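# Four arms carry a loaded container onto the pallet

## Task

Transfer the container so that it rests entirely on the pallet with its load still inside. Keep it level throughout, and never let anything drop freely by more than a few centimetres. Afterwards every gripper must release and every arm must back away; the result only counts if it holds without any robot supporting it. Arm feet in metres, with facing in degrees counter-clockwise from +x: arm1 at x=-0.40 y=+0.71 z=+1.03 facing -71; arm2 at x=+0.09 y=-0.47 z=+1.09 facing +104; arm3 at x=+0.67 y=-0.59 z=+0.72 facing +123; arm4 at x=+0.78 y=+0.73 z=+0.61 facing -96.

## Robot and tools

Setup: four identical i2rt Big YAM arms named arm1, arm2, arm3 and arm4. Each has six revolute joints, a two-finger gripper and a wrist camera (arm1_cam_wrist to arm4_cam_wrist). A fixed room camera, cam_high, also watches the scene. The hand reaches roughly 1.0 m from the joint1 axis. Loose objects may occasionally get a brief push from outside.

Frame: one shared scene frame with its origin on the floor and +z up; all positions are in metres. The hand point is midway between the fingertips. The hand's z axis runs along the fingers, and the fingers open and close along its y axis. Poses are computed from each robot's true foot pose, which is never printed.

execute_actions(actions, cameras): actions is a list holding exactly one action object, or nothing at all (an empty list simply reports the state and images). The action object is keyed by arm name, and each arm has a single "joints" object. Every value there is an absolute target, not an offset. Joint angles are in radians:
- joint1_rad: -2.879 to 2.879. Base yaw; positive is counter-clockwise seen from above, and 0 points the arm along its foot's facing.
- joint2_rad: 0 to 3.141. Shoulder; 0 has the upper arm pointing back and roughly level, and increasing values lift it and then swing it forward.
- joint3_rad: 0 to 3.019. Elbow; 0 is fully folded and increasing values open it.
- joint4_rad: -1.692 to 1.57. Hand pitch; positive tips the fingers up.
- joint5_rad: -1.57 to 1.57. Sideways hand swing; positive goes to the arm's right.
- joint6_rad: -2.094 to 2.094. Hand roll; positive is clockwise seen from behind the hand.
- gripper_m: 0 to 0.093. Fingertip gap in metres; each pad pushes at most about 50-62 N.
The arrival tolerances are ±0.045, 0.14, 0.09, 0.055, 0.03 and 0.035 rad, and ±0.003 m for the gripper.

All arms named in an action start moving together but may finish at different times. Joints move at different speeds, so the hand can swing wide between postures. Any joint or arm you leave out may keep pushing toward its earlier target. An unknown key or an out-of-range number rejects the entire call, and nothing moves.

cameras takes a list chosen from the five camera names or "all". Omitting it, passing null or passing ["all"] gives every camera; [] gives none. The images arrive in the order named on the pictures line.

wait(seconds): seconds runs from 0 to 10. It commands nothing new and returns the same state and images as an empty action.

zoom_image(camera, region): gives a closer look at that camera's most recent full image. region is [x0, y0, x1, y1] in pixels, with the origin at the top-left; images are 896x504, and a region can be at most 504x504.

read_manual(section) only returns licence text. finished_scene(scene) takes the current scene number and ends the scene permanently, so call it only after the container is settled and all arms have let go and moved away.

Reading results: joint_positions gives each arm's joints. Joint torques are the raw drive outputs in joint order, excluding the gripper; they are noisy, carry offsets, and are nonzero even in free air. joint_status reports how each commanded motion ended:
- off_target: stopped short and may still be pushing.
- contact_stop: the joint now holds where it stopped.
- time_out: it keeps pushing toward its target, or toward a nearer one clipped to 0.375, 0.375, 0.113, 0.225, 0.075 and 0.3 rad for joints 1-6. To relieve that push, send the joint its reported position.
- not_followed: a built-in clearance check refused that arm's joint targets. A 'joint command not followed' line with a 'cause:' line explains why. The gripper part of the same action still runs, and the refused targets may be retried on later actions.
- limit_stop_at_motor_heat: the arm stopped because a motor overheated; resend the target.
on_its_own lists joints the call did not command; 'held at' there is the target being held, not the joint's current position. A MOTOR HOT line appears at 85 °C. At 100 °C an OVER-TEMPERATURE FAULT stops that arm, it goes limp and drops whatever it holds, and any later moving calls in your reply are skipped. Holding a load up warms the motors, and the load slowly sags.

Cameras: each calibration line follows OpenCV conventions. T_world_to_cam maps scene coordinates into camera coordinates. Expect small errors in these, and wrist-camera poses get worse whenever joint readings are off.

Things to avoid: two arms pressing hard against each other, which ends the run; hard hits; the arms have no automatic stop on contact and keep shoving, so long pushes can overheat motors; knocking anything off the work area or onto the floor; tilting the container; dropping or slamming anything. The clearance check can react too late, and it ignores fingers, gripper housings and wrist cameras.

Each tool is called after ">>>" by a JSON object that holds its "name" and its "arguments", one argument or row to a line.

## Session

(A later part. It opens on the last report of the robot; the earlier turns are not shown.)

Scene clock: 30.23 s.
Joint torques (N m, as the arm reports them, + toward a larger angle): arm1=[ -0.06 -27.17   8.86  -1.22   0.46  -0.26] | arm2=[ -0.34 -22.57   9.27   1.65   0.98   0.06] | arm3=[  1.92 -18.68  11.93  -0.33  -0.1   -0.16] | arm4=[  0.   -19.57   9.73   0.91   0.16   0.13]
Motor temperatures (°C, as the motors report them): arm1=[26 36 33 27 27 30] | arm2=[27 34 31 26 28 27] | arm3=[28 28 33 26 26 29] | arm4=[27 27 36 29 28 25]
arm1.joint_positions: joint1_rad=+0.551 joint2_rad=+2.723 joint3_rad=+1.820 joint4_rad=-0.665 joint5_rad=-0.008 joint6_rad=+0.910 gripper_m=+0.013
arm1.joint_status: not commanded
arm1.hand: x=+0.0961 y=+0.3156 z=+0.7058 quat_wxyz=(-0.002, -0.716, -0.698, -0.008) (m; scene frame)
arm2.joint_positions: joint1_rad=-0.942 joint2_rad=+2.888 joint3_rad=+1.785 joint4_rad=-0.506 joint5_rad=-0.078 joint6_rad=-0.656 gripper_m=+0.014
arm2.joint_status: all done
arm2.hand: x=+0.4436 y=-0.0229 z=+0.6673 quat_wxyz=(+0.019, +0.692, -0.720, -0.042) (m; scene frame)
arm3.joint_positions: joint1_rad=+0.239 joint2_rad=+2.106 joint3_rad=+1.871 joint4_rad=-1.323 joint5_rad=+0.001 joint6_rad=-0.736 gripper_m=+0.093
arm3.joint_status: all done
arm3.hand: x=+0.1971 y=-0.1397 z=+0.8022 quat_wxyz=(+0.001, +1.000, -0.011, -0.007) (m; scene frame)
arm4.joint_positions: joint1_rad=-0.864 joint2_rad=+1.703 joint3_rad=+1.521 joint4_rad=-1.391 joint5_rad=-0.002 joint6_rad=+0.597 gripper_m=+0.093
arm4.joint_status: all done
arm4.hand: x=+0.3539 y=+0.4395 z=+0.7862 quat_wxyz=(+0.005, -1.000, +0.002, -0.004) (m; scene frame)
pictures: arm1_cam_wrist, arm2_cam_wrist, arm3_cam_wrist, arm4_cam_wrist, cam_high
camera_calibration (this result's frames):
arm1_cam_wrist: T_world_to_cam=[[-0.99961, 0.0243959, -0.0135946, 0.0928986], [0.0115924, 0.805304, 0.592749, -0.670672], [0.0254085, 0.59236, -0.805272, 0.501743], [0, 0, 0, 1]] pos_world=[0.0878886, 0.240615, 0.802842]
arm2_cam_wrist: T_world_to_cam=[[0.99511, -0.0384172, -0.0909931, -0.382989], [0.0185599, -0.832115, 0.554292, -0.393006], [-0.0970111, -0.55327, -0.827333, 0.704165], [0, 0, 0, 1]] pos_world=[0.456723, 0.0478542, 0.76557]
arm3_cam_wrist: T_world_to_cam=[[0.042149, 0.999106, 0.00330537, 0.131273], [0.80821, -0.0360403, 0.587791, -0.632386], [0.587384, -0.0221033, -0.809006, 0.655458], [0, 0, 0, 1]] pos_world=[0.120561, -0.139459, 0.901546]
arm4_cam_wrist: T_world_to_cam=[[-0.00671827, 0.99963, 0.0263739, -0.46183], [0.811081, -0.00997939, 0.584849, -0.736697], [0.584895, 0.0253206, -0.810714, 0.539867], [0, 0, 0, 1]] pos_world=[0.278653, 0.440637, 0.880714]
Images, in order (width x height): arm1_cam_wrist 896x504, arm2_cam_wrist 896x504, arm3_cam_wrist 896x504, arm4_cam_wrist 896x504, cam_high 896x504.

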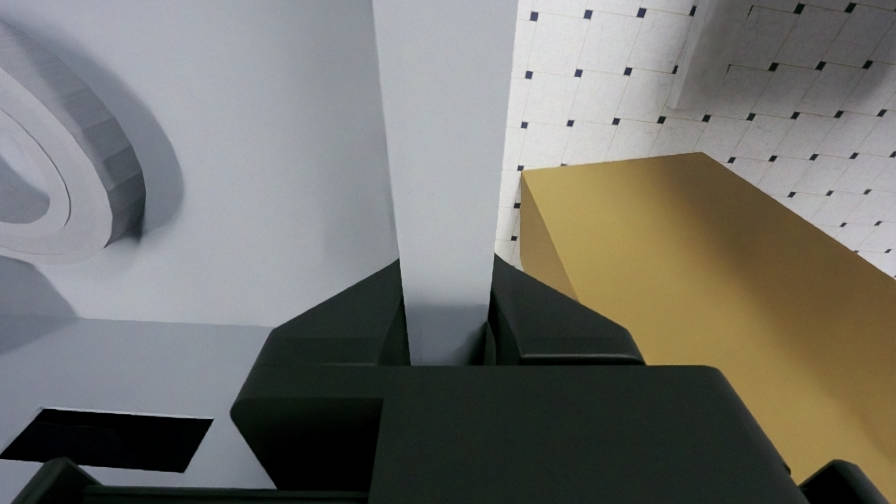

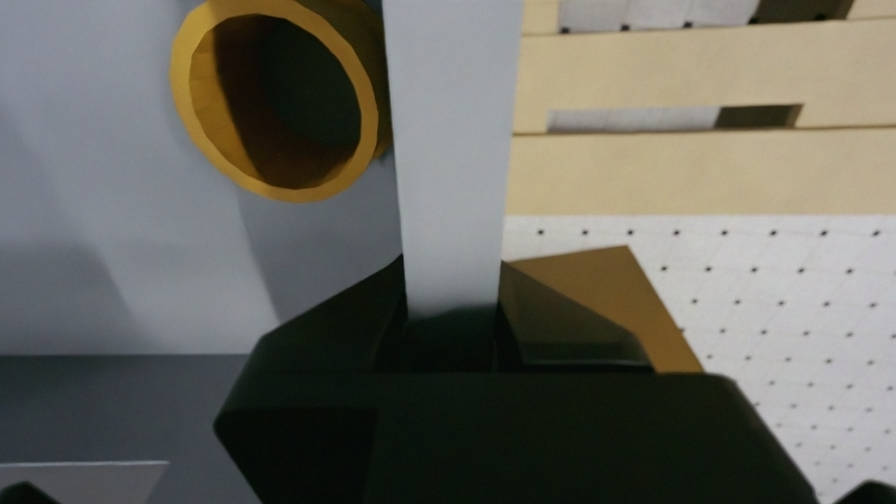

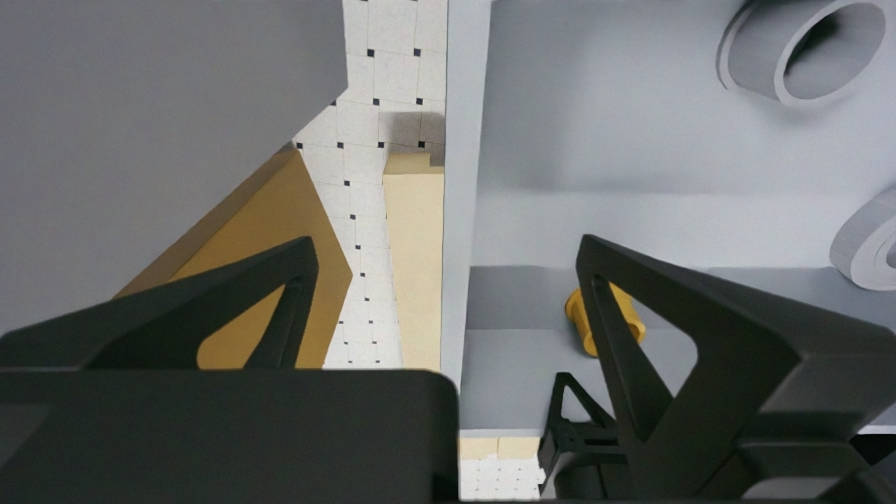

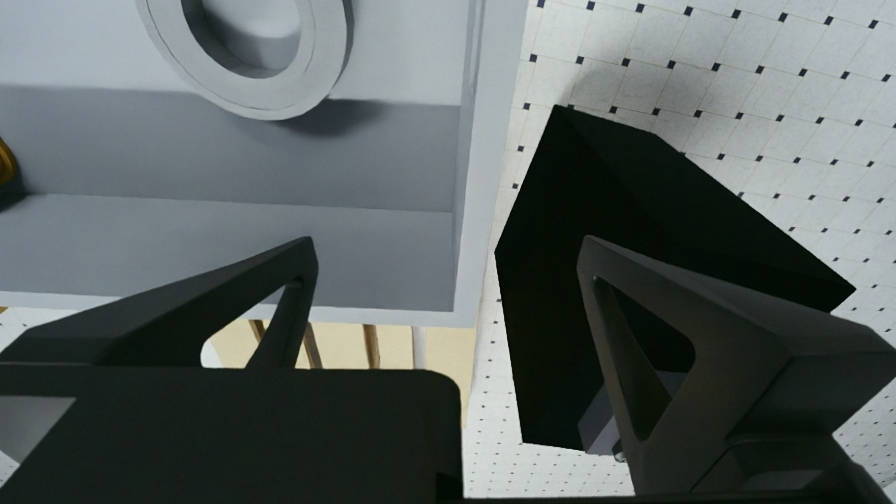

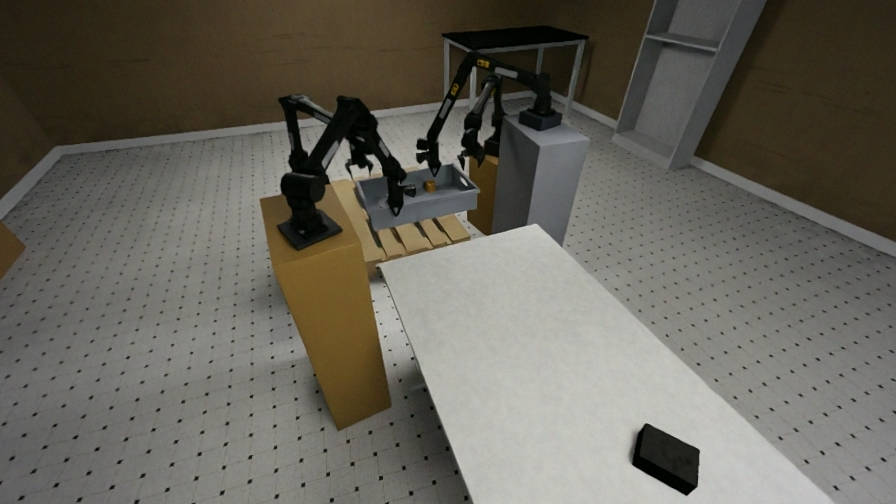

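>>> {"name": "execute_actions", "arguments": {
  "actions": [
    {"arm3":{"joints":{"joint1_rad":0.225,"joint2_rad":2.25,"joint3_rad":1.78,"joint4_rad":-1.10}},"arm4":{"joints":{"joint1_rad":-0.90,"joint2_rad":1.725,"joint3_rad":1.335,"joint4_rad":-1.15,"joint6_rad":0.56}}}
  ],
  "cameras": ["arm3_cam_wrist","arm4_cam_wrist"]
}}

Scene clock: 34.20 s.
Joint torques (N m, as the arm reports them, + toward a larger angle): arm1=[ -0.1  -27.21   8.85  -1.23   0.46  -0.26] | arm2=[ -0.3  -22.54   9.24   1.67   0.98   0.06] | arm3=[ -0.26 -20.46  10.09   0.58  -0.06  -0.15] | arm4=[ -1.17 -16.05   8.12   1.32   0.11  -0.14]
Motor temperatures (°C, as the motors report them): arm1=[26 37 34 27 27 30] | arm2=[27 34 31 26 28 27] | arm3=[28 29 33 26 26 29] | arm4=[27 27 36 29 28 25]
arm1.joint_positions: joint1_rad=+0.551 joint2_rad=+2.723 joint3_rad=+1.820 joint4_rad=-0.665 joint5_rad=-0.008 joint6_rad=+0.910 gripper_m=+0.013
arm1.joint_status: not commanded
arm1.hand: x=+0.0961 y=+0.3156 z=+0.7058 quat_wxyz=(-0.002, -0.716, -0.698, -0.008) (m; scene frame)
arm2.joint_positions: joint1_rad=-0.942 joint2_rad=+2.888 joint3_rad=+1.785 joint4_rad=-0.506 joint5_rad=-0.078 joint6_rad=-0.656 gripper_m=+0.014
arm2.joint_status: not commanded
arm2.hand: x=+0.4436 y=-0.0229 z=+0.6673 quat_wxyz=(+0.019, +0.692, -0.720, -0.042) (m; scene frame)
arm3.joint_positions: joint1_rad=+0.237 joint2_rad=+2.257 joint3_rad=+1.762 joint4_rad=-1.118 joint5_rad=+0.001 joint6_rad=-0.736 gripper_m=+0.093
arm3.joint_status: all done
arm3.hand: x=+0.2027 y=-0.1456 z=+0.6692 quat_wxyz=(+0.019, +1.000, -0.012, +0.013) (m; scene frame)
arm4.joint_positions: joint1_rad=-0.893 joint2_rad=+1.710 joint3_rad=+1.326 joint4_rad=-1.159 joint5_rad=-0.002 joint6_rad=+0.573 gripper_m=+0.093
arm4.joint_status: all done
arm4.hand: x=+0.3559 y=+0.4586 z=+0.7114 quat_wxyz=(-0.003, -1.000, +0.004, +0.008) (m; scene frame)
pictures: arm3_cam_wrist, arm4_cam_wrist
camera_calibration (this result's frames):
arm3_cam_wrist: T_world_to_cam=[[0.0439535, 0.998512, -0.0322843, 0.160796], [0.784444, -0.0144833, 0.620031, -0.572672], [0.618641, -0.0525777, -0.783913, 0.516891], [0, 0, 0, 1]] pos_world=[0.122392, -0.141674, 0.765463]
arm4_cam_wrist: T_world_to_cam=[[-0.0022053, 0.999943, 0.010466, -0.46941], [0.825503, -0.00408659, 0.564382, -0.687708], [0.564393, 0.00988437, -0.825447, 0.502388], [0, 0, 0, 1]] pos_world=[0.283126, 0.461607, 0.807738]
Images, in order (width x height): arm3_cam_wrist 896x504, arm4_cam_wrist 896x504.

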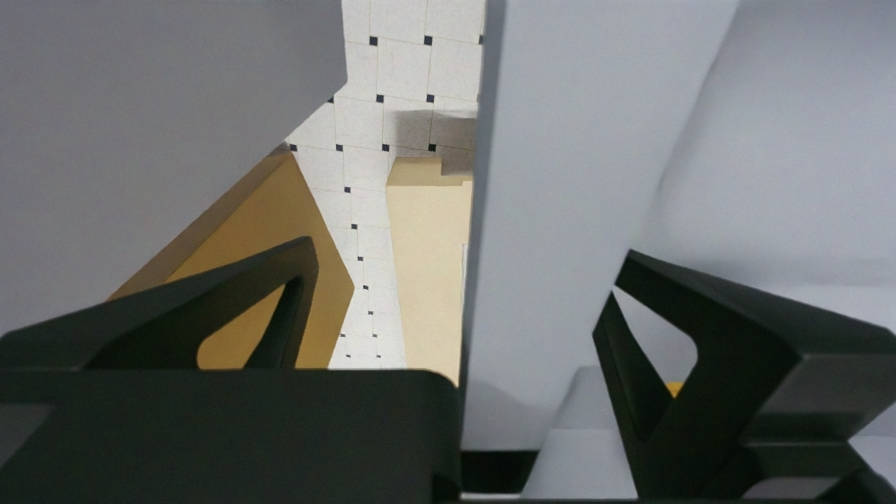

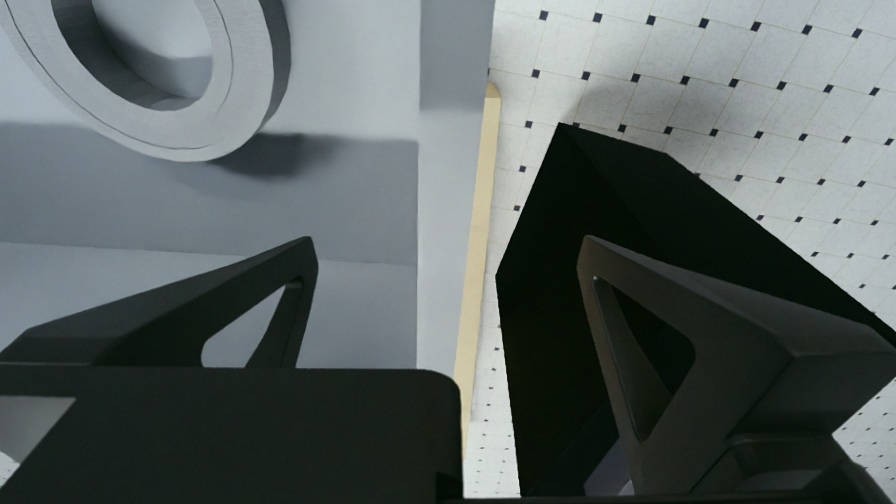

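>>> {"name": "execute_actions", "arguments": {
  "actions": [
    {"arm3":{"joints":{"joint1_rad":0.21,"joint2_rad":2.20,"joint3_rad":1.79,"joint4_rad":-1.07}},"arm4":{"joints":{"joint2_rad":1.775,"joint3_rad":1.295,"joint4_rad":-1.085}}}
  ],
  "cameras": ["arm3_cam_wrist","arm4_cam_wrist"]
}}

Scene clock: 35.57 s.
Joint torques (N m, as the arm reports them, + toward a larger angle): arm1=[ -0.05 -27.22   8.86  -1.2    0.46  -0.25] | arm2=[ -0.36 -22.54   9.26   1.64   0.98   0.06] | arm3=[  0.12 -21.11  11.08   0.89  -0.07  -0.13] | arm4=[ -1.08 -16.61   7.59   1.31   0.12  -0.16]
Motor temperatures (°C, as the motors report them): arm1=[26 37 34 27 27 30] | arm2=[27 34 32 26 28 27] | arm3=[28 29 33 26 26 29] | arm4=[27 27 36 29 28 25]
arm1.joint_positions: joint1_rad=+0.551 joint2_rad=+2.723 joint3_rad=+1.820 joint4_rad=-0.665 joint5_rad=-0.008 joint6_rad=+0.910 gripper_m=+0.013
arm1.joint_status: not commanded
arm1.hand: x=+0.0961 y=+0.3156 z=+0.7058 quat_wxyz=(-0.002, -0.716, -0.698, -0.008) (m; scene frame)
arm2.joint_positions: joint1_rad=-0.942 joint2_rad=+2.888 joint3_rad=+1.785 joint4_rad=-0.506 joint5_rad=-0.078 joint6_rad=-0.656 gripper_m=+0.014
arm2.joint_status: not commanded
arm2.hand: x=+0.4436 y=-0.0229 z=+0.6673 quat_wxyz=(+0.019, +0.692, -0.720, -0.042) (m; scene frame)
arm3.joint_positions: joint1_rad=+0.216 joint2_rad=+2.213 joint3_rad=+1.762 joint4_rad=-1.089 joint5_rad=+0.001 joint6_rad=-0.736 gripper_m=+0.093
arm3.joint_status: all done
arm3.hand: x=+0.2020 y=-0.1258 z=+0.6959 quat_wxyz=(-0.005, +1.000, -0.023, -0.014) (m; scene frame)
arm4.joint_positions: joint1_rad=-0.893 joint2_rad=+1.758 joint3_rad=+1.290 joint4_rad=-1.094 joint5_rad=-0.002 joint6_rad=+0.573 gripper_m=+0.093
arm4.joint_status: all done
arm4.hand: x=+0.3565 y=+0.4591 z=+0.6762 quat_wxyz=(+0.002, -1.000, +0.004, +0.001) (m; scene frame)
pictures: arm3_cam_wrist, arm4_cam_wrist
camera_calibration (this result's frames):
arm3_cam_wrist: T_world_to_cam=[[0.064965, 0.997772, 0.0152065, 0.104535], [0.814603, -0.0618282, 0.576714, -0.570246], [0.576369, -0.025079, -0.816804, 0.57423], [0, 0, 0, 1]] pos_world=[0.126765, -0.125158, 0.796313]
arm4_cam_wrist: T_world_to_cam=[[-0.00235315, 0.999793, 0.0202236, -0.476057], [0.816673, -0.00974962, 0.577018, -0.671044], [0.577096, 0.0178738, -0.816481, 0.458722], [0, 0, 0, 1]] pos_world=[0.282177, 0.461217, 0.77137]
Images, in order (width x height): arm3_cam_wrist 896x504, arm4_cam_wrist 896x504.

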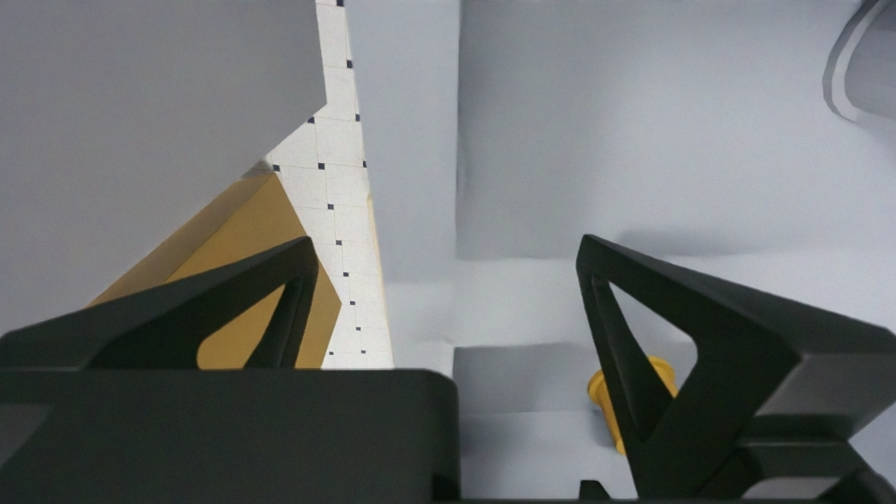

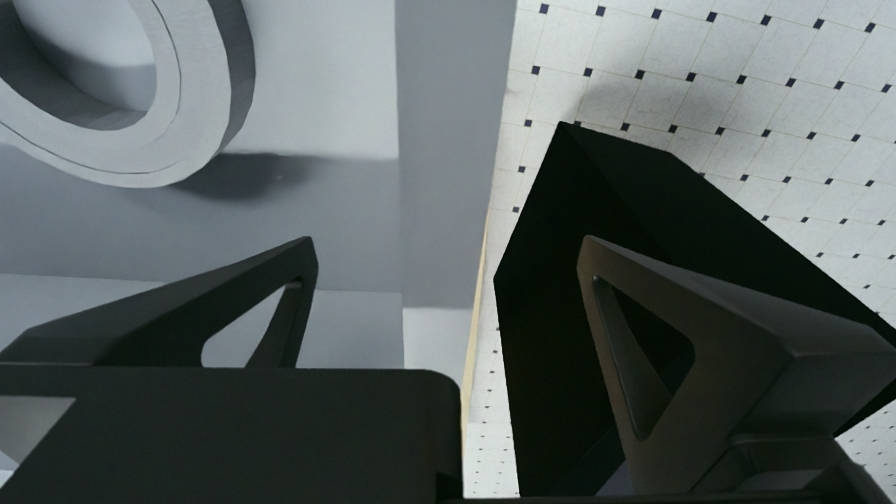

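>>> {"name": "execute_actions", "arguments": {
  "actions": [
    {"arm3":{"joints":{"joint1_rad":0.237,"joint2_rad":2.232}},"arm4":{"joints":{"joint2_rad":1.795,"joint3_rad":1.27,"joint4_rad":-1.05}}}
  ],
  "cameras": ["arm3_cam_wrist","arm4_cam_wrist"]
}}

Scene clock: 38.30 s.
Joint torques (N m, as the arm reports them, + toward a larger angle): arm1=[ -0.1  -27.17   8.86  -1.24   0.45  -0.25] | arm2=[ -0.35 -22.5    9.25   1.66   0.98   0.06] | arm3=[  1.39 -18.47  11.13   0.72  -0.06  -0.12] | arm4=[ -1.27 -15.95   7.27   1.34   0.14  -0.12]
Motor temperatures (°C, as the motors report them): arm1=[26 37 34 27 27 30] | arm2=[27 34 32 26 28 27] | arm3=[28 30 34 26 26 29] | arm4=[27 27 35 29 28 25]
arm1.joint_positions: joint1_rad=+0.551 joint2_rad=+2.723 joint3_rad=+1.820 joint4_rad=-0.665 joint5_rad=-0.008 joint6_rad=+0.910 gripper_m=+0.013
arm1.joint_status: not commanded
arm1.hand: x=+0.0961 y=+0.3156 z=+0.7058 quat_wxyz=(-0.002, -0.716, -0.698, -0.008) (m; scene frame)
arm2.joint_positions: joint1_rad=-0.942 joint2_rad=+2.888 joint3_rad=+1.785 joint4_rad=-0.506 joint5_rad=-0.078 joint6_rad=-0.656 gripper_m=+0.014
arm2.joint_status: not commanded
arm2.hand: x=+0.4436 y=-0.0229 z=+0.6673 quat_wxyz=(+0.019, +0.692, -0.720, -0.042) (m; scene frame)
arm3.joint_positions: joint1_rad=+0.229 joint2_rad=+2.213 joint3_rad=+1.762 joint4_rad=-1.089 joint5_rad=+0.001 joint6_rad=-0.736 gripper_m=+0.093
arm3.joint_status: all done
arm3.hand: x=+0.1960 y=-0.1319 z=+0.6960 quat_wxyz=(-0.005, +1.000, -0.016, -0.014) (m; scene frame)
arm4.joint_positions: joint1_rad=-0.893 joint2_rad=+1.769 joint3_rad=+1.269 joint4_rad=-1.059 joint5_rad=-0.002 joint6_rad=+0.573 gripper_m=+0.093
arm4.joint_status: all done
arm4.hand: x=+0.3573 y=+0.4597 z=+0.6641 quat_wxyz=(+0.001, -1.000, +0.004, +0.002) (m; scene frame)
pictures: arm3_cam_wrist, arm4_cam_wrist
camera_calibration (this result's frames):
arm3_cam_wrist: T_world_to_cam=[[0.0520219, 0.998529, 0.0152763, 0.113554], [0.815421, -0.0513034, 0.57659, -0.564524], [0.576526, -0.0175387, -0.816891, 0.578613], [0, 0, 0, 1]] pos_world=[0.120832, -0.132201, 0.796428]
arm4_cam_wrist: T_world_to_cam=[[-0.00231393, 0.999828, 0.0183943, -0.475209], [0.818344, -0.00867845, 0.574664, -0.664274], [0.574725, 0.0163826, -0.818183, 0.451071], [0, 0, 0, 1]] pos_world=[0.283263, 0.461973, 0.759534]
Images, in order (width x height): arm3_cam_wrist 896x504, arm4_cam_wrist 896x504.

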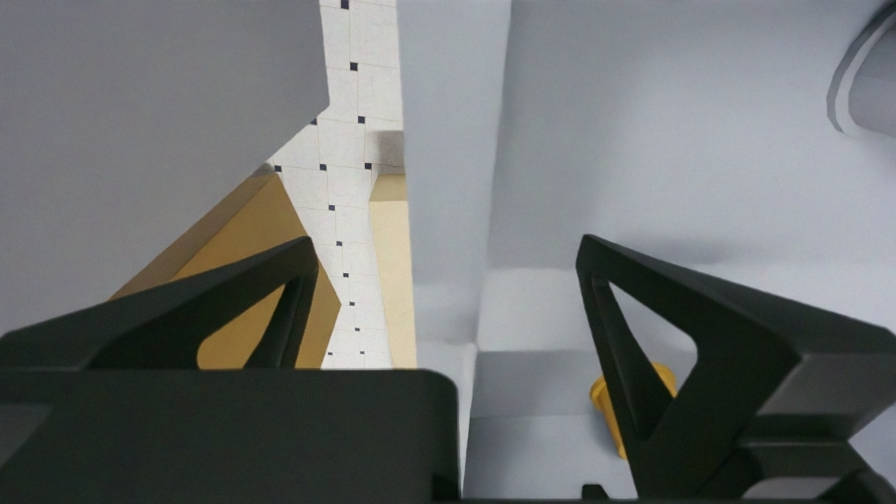

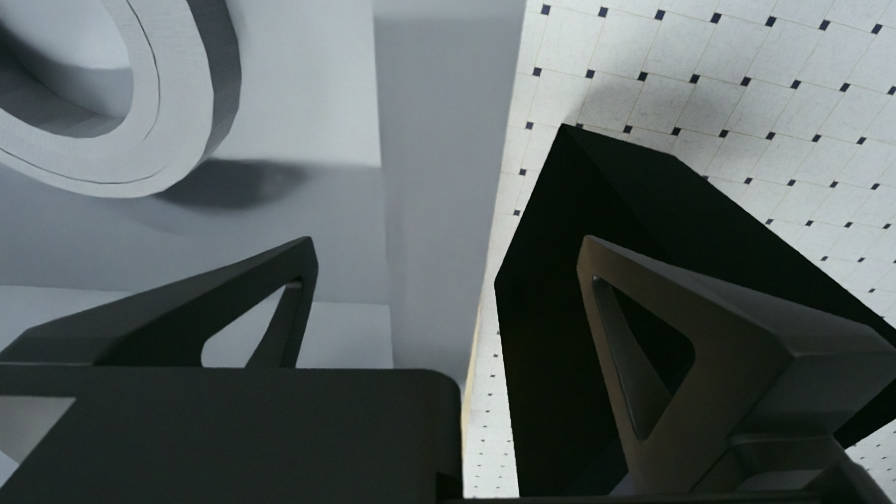

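>>> {"name": "execute_actions", "arguments": {
  "actions": [
    {"arm3":{"joints":{"joint2_rad":2.255,"joint3_rad":1.80,"joint4_rad":-1.06}}}
  ],
  "cameras": ["arm3_cam_wrist"]
}}

Scene clock: 38.93 s.
Joint torques (N m, as the arm reports them, + toward a larger angle): arm1=[ -0.14 -27.23   8.85  -1.25   0.46  -0.26] | arm2=[ -0.24 -22.51   9.25   1.65   0.98   0.06] | arm3=[  1.32 -17.01  11.97   0.82  -0.11  -0.11] | arm4=[ -1.47 -15.06   7.18   1.31   0.16  -0.16]
Motor temperatures (°C, as the motors report them): arm1=[26 38 34 27 27 30] | arm2=[27 34 32 26 28 27] | arm3=[28 30 34 26 26 29] | arm4=[27 28 35 29 28 25]
arm1.joint_positions: joint1_rad=+0.551 joint2_rad=+2.723 joint3_rad=+1.820 joint4_rad=-0.665 joint5_rad=-0.008 joint6_rad=+0.910 gripper_m=+0.013
arm1.joint_status: not commanded
arm1.hand: x=+0.0961 y=+0.3156 z=+0.7058 quat_wxyz=(-0.002, -0.716, -0.698, -0.008) (m; scene frame)
arm2.joint_positions: joint1_rad=-0.942 joint2_rad=+2.888 joint3_rad=+1.785 joint4_rad=-0.506 joint5_rad=-0.078 joint6_rad=-0.656 gripper_m=+0.014
arm2.joint_status: not commanded
arm2.hand: x=+0.4436 y=-0.0229 z=+0.6673 quat_wxyz=(+0.019, +0.692, -0.720, -0.042) (m; scene frame)
arm3.joint_positions: joint1_rad=+0.229 joint2_rad=+2.213 joint3_rad=+1.762 joint4_rad=-1.079 joint5_rad=+0.001 joint6_rad=-0.736 gripper_m=+0.093
arm3.joint_status: all done
arm3.hand: x=+0.1944 y=-0.1303 z=+0.6961 quat_wxyz=(-0.009, +1.000, -0.016, -0.017) (m; scene frame)
arm4.joint_positions: joint1_rad=-0.893 joint2_rad=+1.769 joint3_rad=+1.269 joint4_rad=-1.059 joint5_rad=-0.002 joint6_rad=+0.573 gripper_m=+0.093
arm4.joint_status: not commanded
arm4.hand: x=+0.3573 y=+0.4597 z=+0.6641 quat_wxyz=(+0.001, -1.000, +0.004, +0.002) (m; scene frame)
pictures: arm3_cam_wrist
camera_calibration (this result's frames):
arm3_cam_wrist: T_world_to_cam=[[0.0522551, 0.998407, 0.0212853, 0.107831], [0.819192, -0.0550459, 0.570872, -0.560406], [0.571134, -0.0123943, -0.820763, 0.584045], [0, 0, 0, 1]] pos_world=[0.119877, -0.131268, 0.796988]
Images, in order (width x height): arm3_cam_wrist 896x504.

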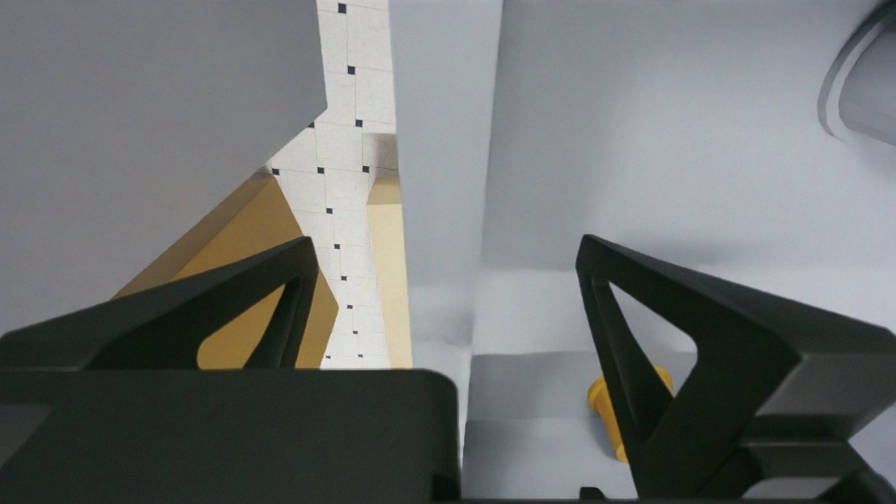

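>>> {"name": "execute_actions", "arguments": {
  "actions": [
    {"arm3":{"joints":{"joint2_rad":2.28}}}
  ],
  "cameras": ["arm3_cam_wrist"]
}}

Scene clock: 39.73 s.
Joint torques (N m, as the arm reports them, + toward a larger angle): arm1=[ -0.02 -27.25   8.83  -1.24   0.46  -0.25] | arm2=[ -0.29 -22.56   9.26   1.66   0.98   0.06] | arm3=[  1.   -17.74  11.99   0.74  -0.09  -0.15] | arm4=[ -1.36 -15.6    7.21   1.25   0.14  -0.12]
Motor temperatures (°C, as the motors report them): arm1=[26 38 34 27 27 30] | arm2=[27 35 32 26 28 27] | arm3=[28 30 34 26 26 29] | arm4=[27 28 35 29 28 25]
arm1.joint_positions: joint1_rad=+0.551 joint2_rad=+2.723 joint3_rad=+1.820 joint4_rad=-0.665 joint5_rad=-0.008 joint6_rad=+0.910 gripper_m=+0.013
arm1.joint_status: not commanded
arm1.hand: x=+0.0961 y=+0.3156 z=+0.7058 quat_wxyz=(-0.002, -0.716, -0.698, -0.008) (m; scene frame)
arm2.joint_positions: joint1_rad=-0.942 joint2_rad=+2.888 joint3_rad=+1.785 joint4_rad=-0.506 joint5_rad=-0.078 joint6_rad=-0.656 gripper_m=+0.014
arm2.joint_status: not commanded
arm2.hand: x=+0.4436 y=-0.0229 z=+0.6673 quat_wxyz=(+0.019, +0.692, -0.720, -0.042) (m; scene frame)
arm3.joint_positions: joint1_rad=+0.229 joint2_rad=+2.249 joint3_rad=+1.762 joint4_rad=-1.079 joint5_rad=+0.001 joint6_rad=-0.736 gripper_m=+0.093
arm3.joint_status: all done
arm3.hand: x=+0.1983 y=-0.1345 z=+0.6740 quat_wxyz=(+0.003, +1.000, -0.016, -0.004) (m; scene frame)
arm4.joint_positions: joint1_rad=-0.893 joint2_rad=+1.769 joint3_rad=+1.269 joint4_rad=-1.059 joint5_rad=-0.002 joint6_rad=+0.573 gripper_m=+0.093
arm4.joint_status: not commanded
arm4.hand: x=+0.3573 y=+0.4597 z=+0.6641 quat_wxyz=(+0.001, -1.000, +0.004, +0.002) (m; scene frame)
pictures: arm3_cam_wrist
camera_calibration (this result's frames):
arm3_cam_wrist: T_world_to_cam=[[0.0515759, 0.998668, -0.00175858, 0.127966], [0.804532, -0.0405065, 0.592526, -0.560931], [0.591665, -0.0319749, -0.805549, 0.546602], [0, 0, 0, 1]] pos_world=[0.121282, -0.133039, 0.772906]
Images, in order (width x height): arm3_cam_wrist 896x504.

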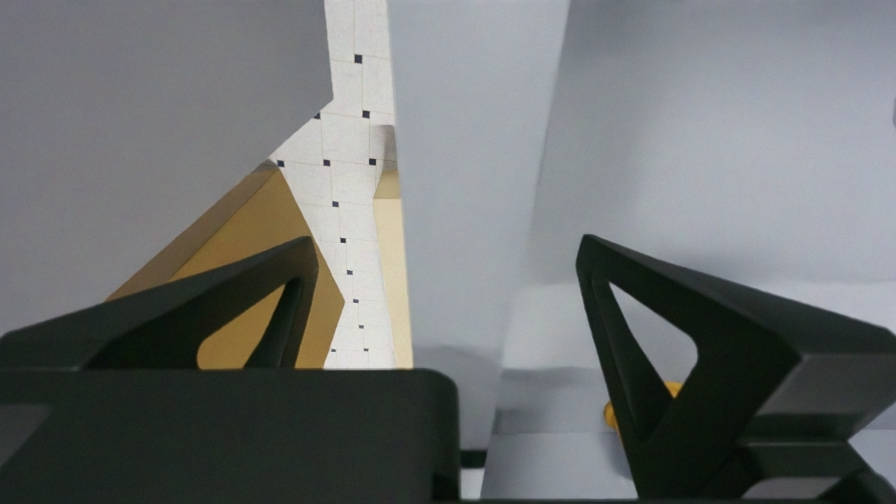

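>>> {"name": "execute_actions", "arguments": {
  "actions": [
    {"arm3":{"joints":{"gripper_m":0}},"arm4":{"joints":{"gripper_m":0}}}
  ],
  "cameras": []
}}

>>> {"name": "execute_actions", "arguments": {
  "actions": [
    {"arm3":{"joints":{"joint2_rad":2.165,"joint3_rad":1.805}},"arm4":{"joints":{"joint2_rad":1.675,"joint3_rad":1.32}},"arm1":{"joints":{"joint2_rad":2.723,"joint3_rad":1.82,"joint4_rad":-0.665}},"arm2":{"joints":{"joint2_rad":2.888,"joint3_rad":1.785,"joint4_rad":-0.506,"joint5_rad":-0.078}}}
  ],
  "cameras": ["cam_high"]
}}

Scene clock: 40.67 s.
Joint torques (N m, as the arm reports them, + toward a larger angle): arm1=[ -0.11 -26.91   8.76  -1.04   0.49  -0.22] | arm2=[ -0.42 -22.49   9.     1.76   0.94   0.06] | arm3=[  1.25 -17.51  11.83   0.64  -0.72  -0.27] | arm4=[ -0.96 -15.24   7.06   0.94   0.92  -0.48]
Motor temperatures (°C, as the motors report them): arm1=[26 38 34 27 28 30] | arm2=[27 35 32 26 28 27] | arm3=[28 30 34 26 26 29] | arm4=[27 28 35 29 28 25]
arm1.joint_positions: joint1_rad=+0.550 joint2_rad=+2.723 joint3_rad=+1.820 joint4_rad=-0.670 joint5_rad=-0.009 joint6_rad=+0.907 gripper_m=+0.013
arm1.joint_status: not commanded
arm1.hand: x=+0.0950 y=+0.3162 z=+0.7058 quat_wxyz=(+0.000, -0.715, -0.699, -0.008) (m; scene frame)
arm2.joint_positions: joint1_rad=-0.940 joint2_rad=+2.888 joint3_rad=+1.789 joint4_rad=-0.508 joint5_rad=-0.077 joint6_rad=-0.656 gripper_m=+0.014
arm2.joint_status: not commanded
arm2.hand: x=+0.4439 y=-0.0208 z=+0.6679 quat_wxyz=(+0.018, +0.693, -0.719, -0.042) (m; scene frame)
arm3.joint_positions: joint1_rad=+0.228 joint2_rad=+2.249 joint3_rad=+1.763 joint4_rad=-1.071 joint5_rad=+0.014 joint6_rad=-0.723 gripper_m=+0.013
arm3.joint_status: gripper_m off_target (ended at +0.013, target +0.000)
arm3.hand: x=+0.1986 y=-0.1309 z=+0.6742 quat_wxyz=(-0.004, +1.000, -0.023, -0.003) (m; scene frame)
arm4.joint_positions: joint1_rad=-0.895 joint2_rad=+1.769 joint3_rad=+1.269 joint4_rad=-1.048 joint5_rad=-0.019 joint6_rad=+0.607 gripper_m=+0.014
arm4.joint_status: gripper_m off_target (ended at +0.014, target +0.000)
arm4.hand: x=+0.3561 y=+0.4566 z=+0.6638 quat_wxyz=(-0.010, -1.000, +0.022, +0.001) (m; scene frame)
pictures: none
No camera images: the call's "cameras" was empty. Leave "cameras" out to get every camera's image.

Scene clock: 41.37 s.
Joint torques (N m, as the arm reports them, + toward a larger angle): arm1=[ -0.04 -21.61   4.67  -0.19   0.58  -0.23] | arm2=[ -0.33 -17.88   3.73   0.78   0.24   0.06] | arm3=[  1.23 -26.02  12.23   0.35  -0.83  -0.28] | arm4=[ -1.16 -26.91  10.9    0.53   0.92  -0.53]
Motor temperatures (°C, as the motors report them): arm1=[26 38 34 27 28 30] | arm2=[27 35 32 26 28 27] | arm3=[28 30 34 26 26 29] | arm4=[27 28 35 29 28 25]
arm1.joint_positions: joint1_rad=+0.549 joint2_rad=+2.726 joint3_rad=+1.816 joint4_rad=-0.663 joint5_rad=-0.010 joint6_rad=+0.907 gripper_m=+0.013
arm1.joint_status: all done
arm1.hand: x=+0.0930 y=+0.3173 z=+0.7028 quat_wxyz=(+0.001, -0.716, -0.698, -0.009) (m; scene frame)
arm2.joint_positions: joint1_rad=-0.942 joint2_rad=+2.894 joint3_rad=+1.789 joint4_rad=-0.512 joint5_rad=-0.088 joint6_rad=-0.656 gripper_m=+0.014
arm2.joint_status: all done
arm2.hand: x=+0.4402 y=-0.0234 z=+0.6648 quat_wxyz=(+0.024, +0.692, -0.720, -0.047) (m; scene frame)
arm3.joint_positions: joint1_rad=+0.230 joint2_rad=+2.248 joint3_rad=+1.763 joint4_rad=-1.065 joint5_rad=+0.016 joint6_rad=-0.719 gripper_m=+0.013
arm3.joint_status: all done
arm3.hand: x=+0.1968 y=-0.1306 z=+0.6745 quat_wxyz=(-0.007, +1.000, -0.024, -0.005) (m; scene frame)
arm4.joint_positions: joint1_rad=-0.895 joint2_rad=+1.765 joint3_rad=+1.270 joint4_rad=-1.042 joint5_rad=-0.019 joint6_rad=+0.609 gripper_m=+0.014
arm4.joint_status: all done
arm4.hand: x=+0.3544 y=+0.4555 z=+0.6660 quat_wxyz=(-0.013, -1.000, +0.023, +0.006) (m; scene frame)
pictures: cam_high
Images, in order (width x height): cam_high 896x504.

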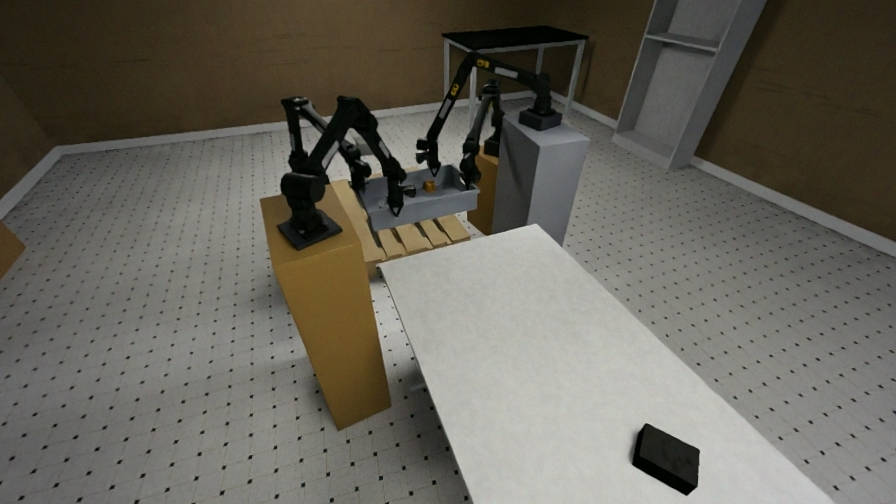

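>>> {"name": "execute_actions", "arguments": {
  "actions": [
    {"arm1":{"joints":{"gripper_m":0.08}},"arm2":{"joints":{"gripper_m":0.08}},"arm3":{"joints":{"joint6_rad":-0.72}},"arm4":{"joints":{"joint6_rad":0.609}}}
  ],
  "cameras": []
}}

>>> {"name": "execute_actions", "arguments": {
  "actions": [
    {"arm1":{"joints":{"joint2_rad":2.55,"joint3_rad":1.735,"joint4_rad":-0.716}},"arm2":{"joints":{"joint2_rad":2.70,"joint3_rad":1.67,"joint4_rad":-0.53}}}
  ],
  "cameras": []
}}

>>> {"name": "execute_actions", "arguments": {
  "actions": [
    {"arm1":{"joints":{"joint2_rad":2.42,"joint3_rad":1.685,"joint4_rad":-0.795}},"arm2":{"joints":{"joint2_rad":2.54,"joint3_rad":1.565,"joint4_rad":-0.57}}}
  ],
  "cameras": ["cam_high","arm3_cam_wrist","arm4_cam_wrist"]
}}

Scene clock: 42.50 s.
Joint torques (N m, as the arm reports them, + toward a larger angle): arm1=[  0.05 -21.42   4.66  -0.2    0.19  -0.21] | arm2=[ -0.29 -18.07   3.85   0.77  -0.07   0.06] | arm3=[  1.02 -26.35  12.26   0.39  -0.88  -0.1 ] | arm4=[ -1.14 -26.97  10.8    0.64   0.78  -0.04]
Motor temperatures (°C, as the motors report them): arm1=[26 38 34 27 28 30] | arm2=[27 35 32 26 28 27] | arm3=[28 31 34 26 26 29] | arm4=[27 28 35 29 28 25]
arm1.joint_positions: joint1_rad=+0.549 joint2_rad=+2.726 joint3_rad=+1.816 joint4_rad=-0.663 joint5_rad=-0.003 joint6_rad=+0.906 gripper_m=+0.080
arm1.joint_status: all done
arm1.hand: x=+0.0923 y=+0.3162 z=+0.7030 quat_wxyz=(+0.000, -0.715, -0.699, -0.005) (m; scene frame)
arm2.joint_positions: joint1_rad=-0.942 joint2_rad=+2.894 joint3_rad=+1.788 joint4_rad=-0.512 joint5_rad=-0.081 joint6_rad=-0.656 gripper_m=+0.080
arm2.joint_status: all done
arm2.hand: x=+0.4407 y=-0.0249 z=+0.6644 quat_wxyz=(+0.024, +0.692, -0.720, -0.043) (m; scene frame)
arm3.joint_positions: joint1_rad=+0.230 joint2_rad=+2.248 joint3_rad=+1.763 joint4_rad=-1.062 joint5_rad=+0.017 joint6_rad=-0.718 gripper_m=+0.013
arm3.joint_status: all done
arm3.hand: x=+0.1966 y=-0.1297 z=+0.6745 quat_wxyz=(-0.009, +1.000, -0.025, -0.006) (m; scene frame)
arm4.joint_positions: joint1_rad=-0.895 joint2_rad=+1.765 joint3_rad=+1.269 joint4_rad=-1.042 joint5_rad=-0.017 joint6_rad=+0.615 gripper_m=+0.014
arm4.joint_status: all done
arm4.hand: x=+0.3543 y=+0.4560 z=+0.6658 quat_wxyz=(-0.011, -1.000, +0.026, +0.006) (m; scene frame)
pictures: none
No camera images: the call's "cameras" was empty. Leave "cameras" out to get every camera's image.

Scene clock: 43.67 s.
Joint torques (N m, as the arm reports them, + toward a larger angle): arm1=[  0.06 -20.07   5.89  -0.22   0.18  -0.21] | arm2=[ -0.25 -16.56   5.36   0.61  -0.08   0.06] | arm3=[  1.47 -26.27  11.95   0.33  -0.84  -0.1 ] | arm4=[ -1.37 -27.01  10.91   0.74   0.78  -0.06]
Motor temperatures (°C, as the motors report them): arm1=[26 38 34 27 28 30] | arm2=[27 34 32 26 28 27] | arm3=[28 31 34 26 26 29] | arm4=[27 28 36 29 28 25]
arm1.joint_positions: joint1_rad=+0.549 joint2_rad=+2.530 joint3_rad=+1.725 joint4_rad=-0.712 joint5_rad=-0.003 joint6_rad=+0.905 gripper_m=+0.080
arm1.joint_status: all done
arm1.hand: x=+0.1066 y=+0.3035 z=+0.8005 quat_wxyz=(-0.028, -0.715, -0.699, -0.008) (m; scene frame)
arm2.joint_positions: joint1_rad=-0.942 joint2_rad=+2.683 joint3_rad=+1.661 joint4_rad=-0.528 joint5_rad=-0.080 joint6_rad=-0.656 gripper_m=+0.080
arm2.joint_status: all done
arm2.hand: x=+0.4607 y=-0.0024 z=+0.7600 quat_wxyz=(-0.010, +0.693, -0.719, -0.047) (m; scene frame)
arm3.joint_positions: joint1_rad=+0.230 joint2_rad=+2.248 joint3_rad=+1.763 joint4_rad=-1.062 joint5_rad=+0.017 joint6_rad=-0.718 gripper_m=+0.013
arm3.joint_status: not commanded
arm3.hand: x=+0.1966 y=-0.1297 z=+0.6745 quat_wxyz=(-0.009, +1.000, -0.025, -0.006) (m; scene frame)
arm4.joint_positions: joint1_rad=-0.895 joint2_rad=+1.765 joint3_rad=+1.269 joint4_rad=-1.042 joint5_rad=-0.017 joint6_rad=+0.615 gripper_m=+0.014
arm4.joint_status: not commanded
arm4.hand: x=+0.3543 y=+0.4560 z=+0.6658 quat_wxyz=(-0.011, -1.000, +0.026, +0.006) (m; scene frame)
pictures: none
No camera images: the call's "cameras" was empty. Leave "cameras" out to get every camera's image.

Scene clock: 44.97 s.
Joint torques (N m, as the arm reports them, + toward a larger angle): arm1=[ -0.02 -20.52   6.19  -0.38   0.18  -0.21] | arm2=[ -0.33 -16.94   5.75   0.57  -0.08   0.06] | arm3=[  1.22 -25.77  12.26   0.19  -0.85  -0.11] | arm4=[ -1.25 -27.1   10.86   0.62   0.78  -0.05]
Motor temperatures (°C, as the motors report them): arm1=[26 38 34 27 27 30] | arm2=[27 34 31 26 27 27] | arm3=[28 31 34 26 26 29] | arm4=[27 28 36 29 28 25]
arm1.joint_positions: joint1_rad=+0.549 joint2_rad=+2.414 joint3_rad=+1.677 joint4_rad=-0.787 joint5_rad=-0.003 joint6_rad=+0.905 gripper_m=+0.080
arm1.joint_status: all done
arm1.hand: x=+0.1025 y=+0.3064 z=+0.8584 quat_wxyz=(-0.024, -0.715, -0.699, -0.008) (m; scene frame)
arm2.joint_positions: joint1_rad=-0.942 joint2_rad=+2.534 joint3_rad=+1.554 joint4_rad=-0.567 joint5_rad=-0.080 joint6_rad=-0.656 gripper_m=+0.080
arm2.joint_status: all done
arm2.hand: x=+0.4570 y=-0.0078 z=+0.8221 quat_wxyz=(-0.011, +0.693, -0.719, -0.047) (m; scene frame)
arm3.joint_positions: joint1_rad=+0.230 joint2_rad=+2.248 joint3_rad=+1.763 joint4_rad=-1.062 joint5_rad=+0.017 joint6_rad=-0.718 gripper_m=+0.013
arm3.joint_status: not commanded
arm3.hand: x=+0.1966 y=-0.1297 z=+0.6745 quat_wxyz=(-0.009, +1.000, -0.025, -0.006) (m; scene frame)
arm4.joint_positions: joint1_rad=-0.895 joint2_rad=+1.765 joint3_rad=+1.269 joint4_rad=-1.042 joint5_rad=-0.017 joint6_rad=+0.615 gripper_m=+0.014
arm4.joint_status: not commanded
arm4.hand: x=+0.3543 y=+0.4560 z=+0.6658 quat_wxyz=(-0.011, -1.000, +0.026, +0.006) (m; scene frame)
pictures: arm3_cam_wrist, arm4_cam_wrist, cam_high
camera_calibration (this result's frames):
arm3_cam_wrist: T_world_to_cam=[[0.0691295, 0.997362, 0.0221337, 0.103497], [0.804838, -0.0688672, 0.589485, -0.561337], [0.589454, -0.0229367, -0.807476, 0.55113], [0, 0, 0, 1]] pos_world=[0.119764, -0.12924, 0.773633]
arm4_cam_wrist: T_world_to_cam=[[0.0416825, 0.999115, -0.00571089, -0.470713], [0.822633, -0.0310747, 0.567724, -0.649584], [0.567043, -0.0283621, -0.823199, 0.480685], [0, 0, 0, 1]] pos_world=[0.28142, 0.463744, 0.761796]
Images, in order (width x height): arm3_cam_wrist 896x504, arm4_cam_wrist 896x504, cam_high 896x504.

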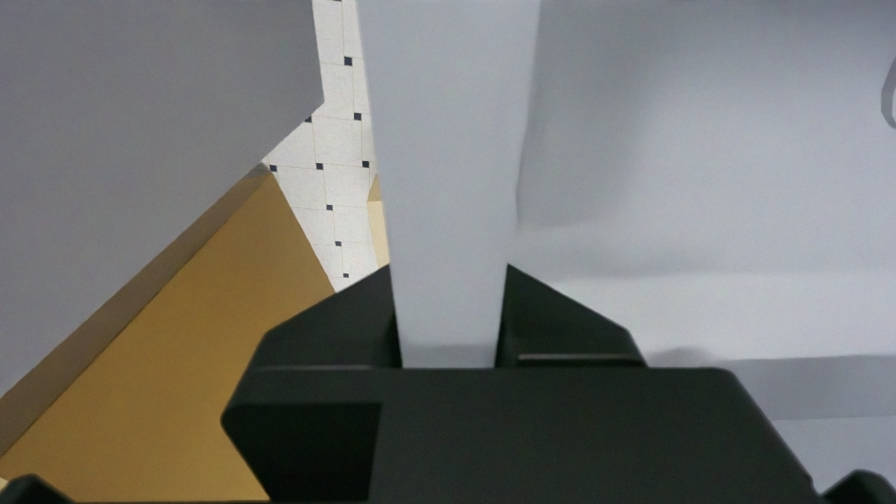

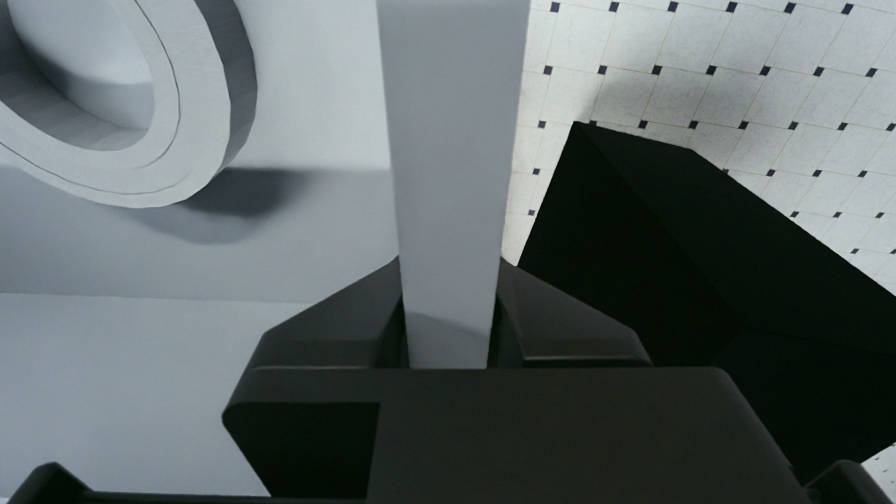

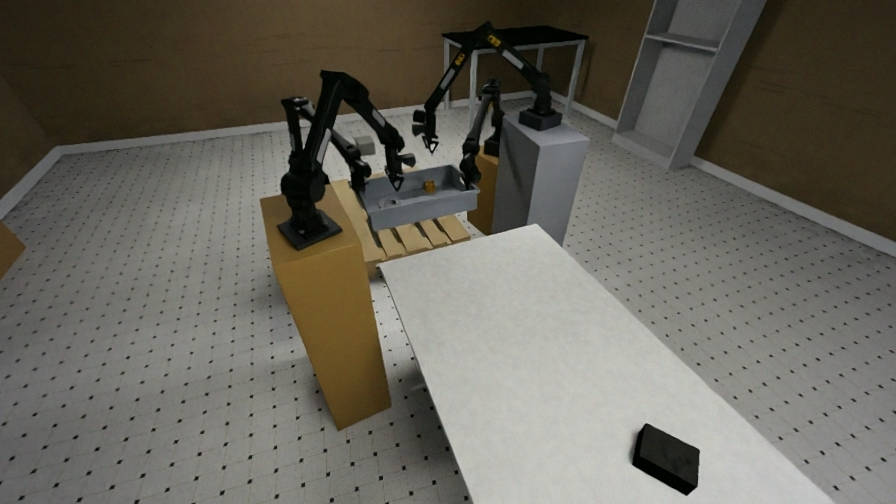

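>>> {"name": "execute_actions", "arguments": {
  "actions": [
    {"arm1":{"joints":{"joint1_rad":-0.5,"joint2_rad":1.2,"joint3_rad":1.3,"joint4_rad":-1.3,"joint6_rad":0}},"arm2":{"joints":{"joint2_rad":1.8,"joint4_rad":-1.3}},"arm3":{"joints":{"joint1_rad":0.134,"joint2_rad":2.16,"joint3_rad":1.492,"joint4_rad":-0.80,"joint6_rad":-0.816}},"arm4":{"joints":{"joint1_rad":-0.753,"joint2_rad":1.63,"joint3_rad":1.055,"joint4_rad":-0.885,"joint6_rad":0.752}}}
  ],
  "cameras": []
}}

>>> {"name": "execute_actions", "arguments": {
  "actions": [
    {"arm2":{"joints":{"joint1_rad":0.3,"joint2_rad":1.2,"joint3_rad":1.3,"joint5_rad":0,"joint6_rad":0}},"arm3":{"joints":{"joint1_rad":0.011,"joint2_rad":2.23,"joint3_rad":1.305,"joint4_rad":-0.55,"joint6_rad":-0.939}},"arm4":{"joints":{"joint1_rad":-0.59,"joint2_rad":1.71,"joint3_rad":0.83,"joint4_rad":-0.61,"joint6_rad":0.915}}}
  ],
  "cameras": ["cam_high"]
}}

Scene clock: 47.53 s.
Joint torques (N m, as the arm reports them, + toward a larger angle): arm1=[-0.33 -7.47  8.23  0.15 -0.13 -0.23] | arm2=[ -0.33 -13.23   8.48   0.27  -0.1    0.06] | arm3=[  1.88 -23.84  10.51  -0.48  -1.89  -0.02] | arm4=[ -1.44 -24.74  10.35   0.13   0.8   -0.2 ]
Motor temperatures (°C, as the motors report them): arm1=[26 37 34 27 27 30] | arm2=[27 34 31 26 27 27] | arm3=[28 32 35 26 27 29] | arm4=[27 29 36 29 28 25]
arm1.joint_positions: joint1_rad=-0.496 joint2_rad=+1.187 joint3_rad=+1.303 joint4_rad=-1.290 joint5_rad=+0.002 joint6_rad=+0.016 gripper_m=+0.080
arm1.joint_status: all done
arm1.hand: x=-0.4667 y=+0.3017 z=+1.3497 quat_wxyz=(-0.129, -0.753, -0.629, +0.146) (m; scene frame)
arm2.joint_positions: joint1_rad=-0.942 joint2_rad=+1.794 joint3_rad=+1.559 joint4_rad=-1.290 joint5_rad=-0.080 joint6_rad=-0.656 gripper_m=+0.080
arm2.joint_status: all done
arm2.hand: x=+0.4354 y=-0.0406 z=+1.2447 quat_wxyz=(-0.023, +0.694, -0.718, -0.048) (m; scene frame)
arm3.joint_positions: joint1_rad=+0.123 joint2_rad=+2.236 joint3_rad=+1.451 joint4_rad=-0.786 joint5_rad=+0.037 joint6_rad=-0.820 gripper_m=+0.014
arm3.joint_status: all done
arm3.hand: x=+0.2992 y=-0.1400 z=+0.5855 quat_wxyz=(-0.006, +1.000, -0.027, +0.011) (m; scene frame)
arm4.joint_positions: joint1_rad=-0.747 joint2_rad=+1.720 joint3_rad=+0.995 joint4_rad=-0.867 joint5_rad=-0.015 joint6_rad=+0.771 gripper_m=+0.014
arm4.joint_status: all done
arm4.hand: x=+0.4597 y=+0.4485 z=+0.6007 quat_wxyz=(+0.006, -0.999, +0.030, -0.016) (m; scene frame)
pictures: none
No camera images: the call's "cameras" was empty. Leave "cameras" out to get every camera's image.

Scene clock: 49.23 s.
Joint torques (N m, as the arm reports them, + toward a larger angle): arm1=[-0.27 -7.57  8.21  0.13 -0.12 -0.21] | arm2=[ 0.01 -5.76  8.81  1.08  0.01  0.25] | arm3=[  1.01 -20.68   8.5   -0.18  -1.53  -0.12] | arm4=[ -0.35 -18.52   8.33   0.39   0.34  -0.22]
Motor temperatures (°C, as the motors report them): arm1=[26 37 34 27 27 30] | arm2=[27 34 31 26 27 27] | arm3=[28 32 34 26 27 29] | arm4=[27 29 36 29 28 25]
arm1.joint_positions: joint1_rad=-0.496 joint2_rad=+1.187 joint3_rad=+1.303 joint4_rad=-1.290 joint5_rad=+0.002 joint6_rad=+0.016 gripper_m=+0.080
arm1.joint_status: not commanded
arm1.hand: x=-0.4667 y=+0.3017 z=+1.3497 quat_wxyz=(-0.129, -0.753, -0.629, +0.146) (m; scene frame)
arm2.joint_positions: joint1_rad=+0.302 joint2_rad=+1.193 joint3_rad=+1.299 joint4_rad=-1.291 joint5_rad=-0.001 joint6_rad=-0.014 gripper_m=+0.080
arm2.joint_status: all done
arm2.hand: x=-0.1268 y=-0.1220 z=+1.4136 quat_wxyz=(-0.100, +0.859, -0.472, -0.171) (m; scene frame)
arm3.joint_positions: joint1_rad=+0.004 joint2_rad=+2.280 joint3_rad=+1.268 joint4_rad=-0.542 joint5_rad=+0.030 joint6_rad=-0.937 gripper_m=+0.013
arm3.joint_status: all done
arm3.hand: x=+0.3823 y=-0.1450 z=+0.5183 quat_wxyz=(-0.010, +1.000, -0.028, +0.005) (m; scene frame)
arm4.joint_positions: joint1_rad=-0.587 joint2_rad=+1.756 joint3_rad=+0.778 joint4_rad=-0.600 joint5_rad=-0.006 joint6_rad=+0.934 gripper_m=+0.014
arm4.joint_status: all done
arm4.hand: x=+0.5438 y=+0.4457 z=+0.5327 quat_wxyz=(+0.006, -0.999, +0.032, -0.008) (m; scene frame)
pictures: cam_high
Images, in order (width x height): cam_high 896x504.

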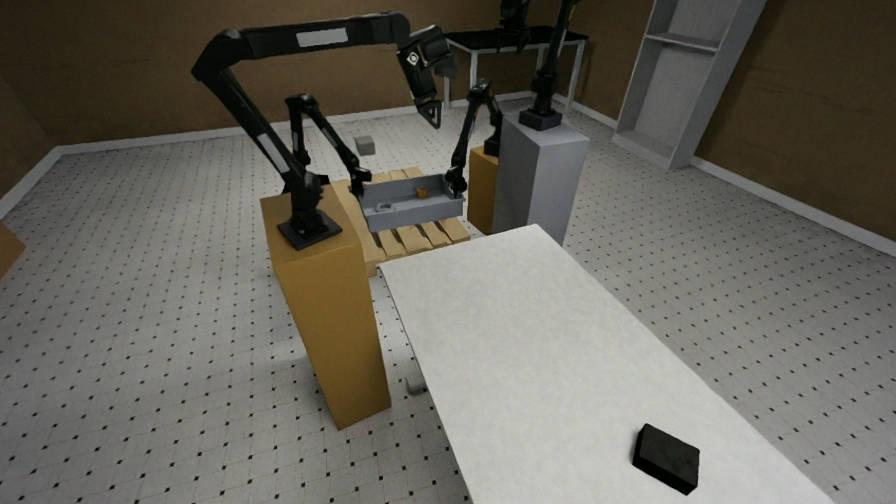

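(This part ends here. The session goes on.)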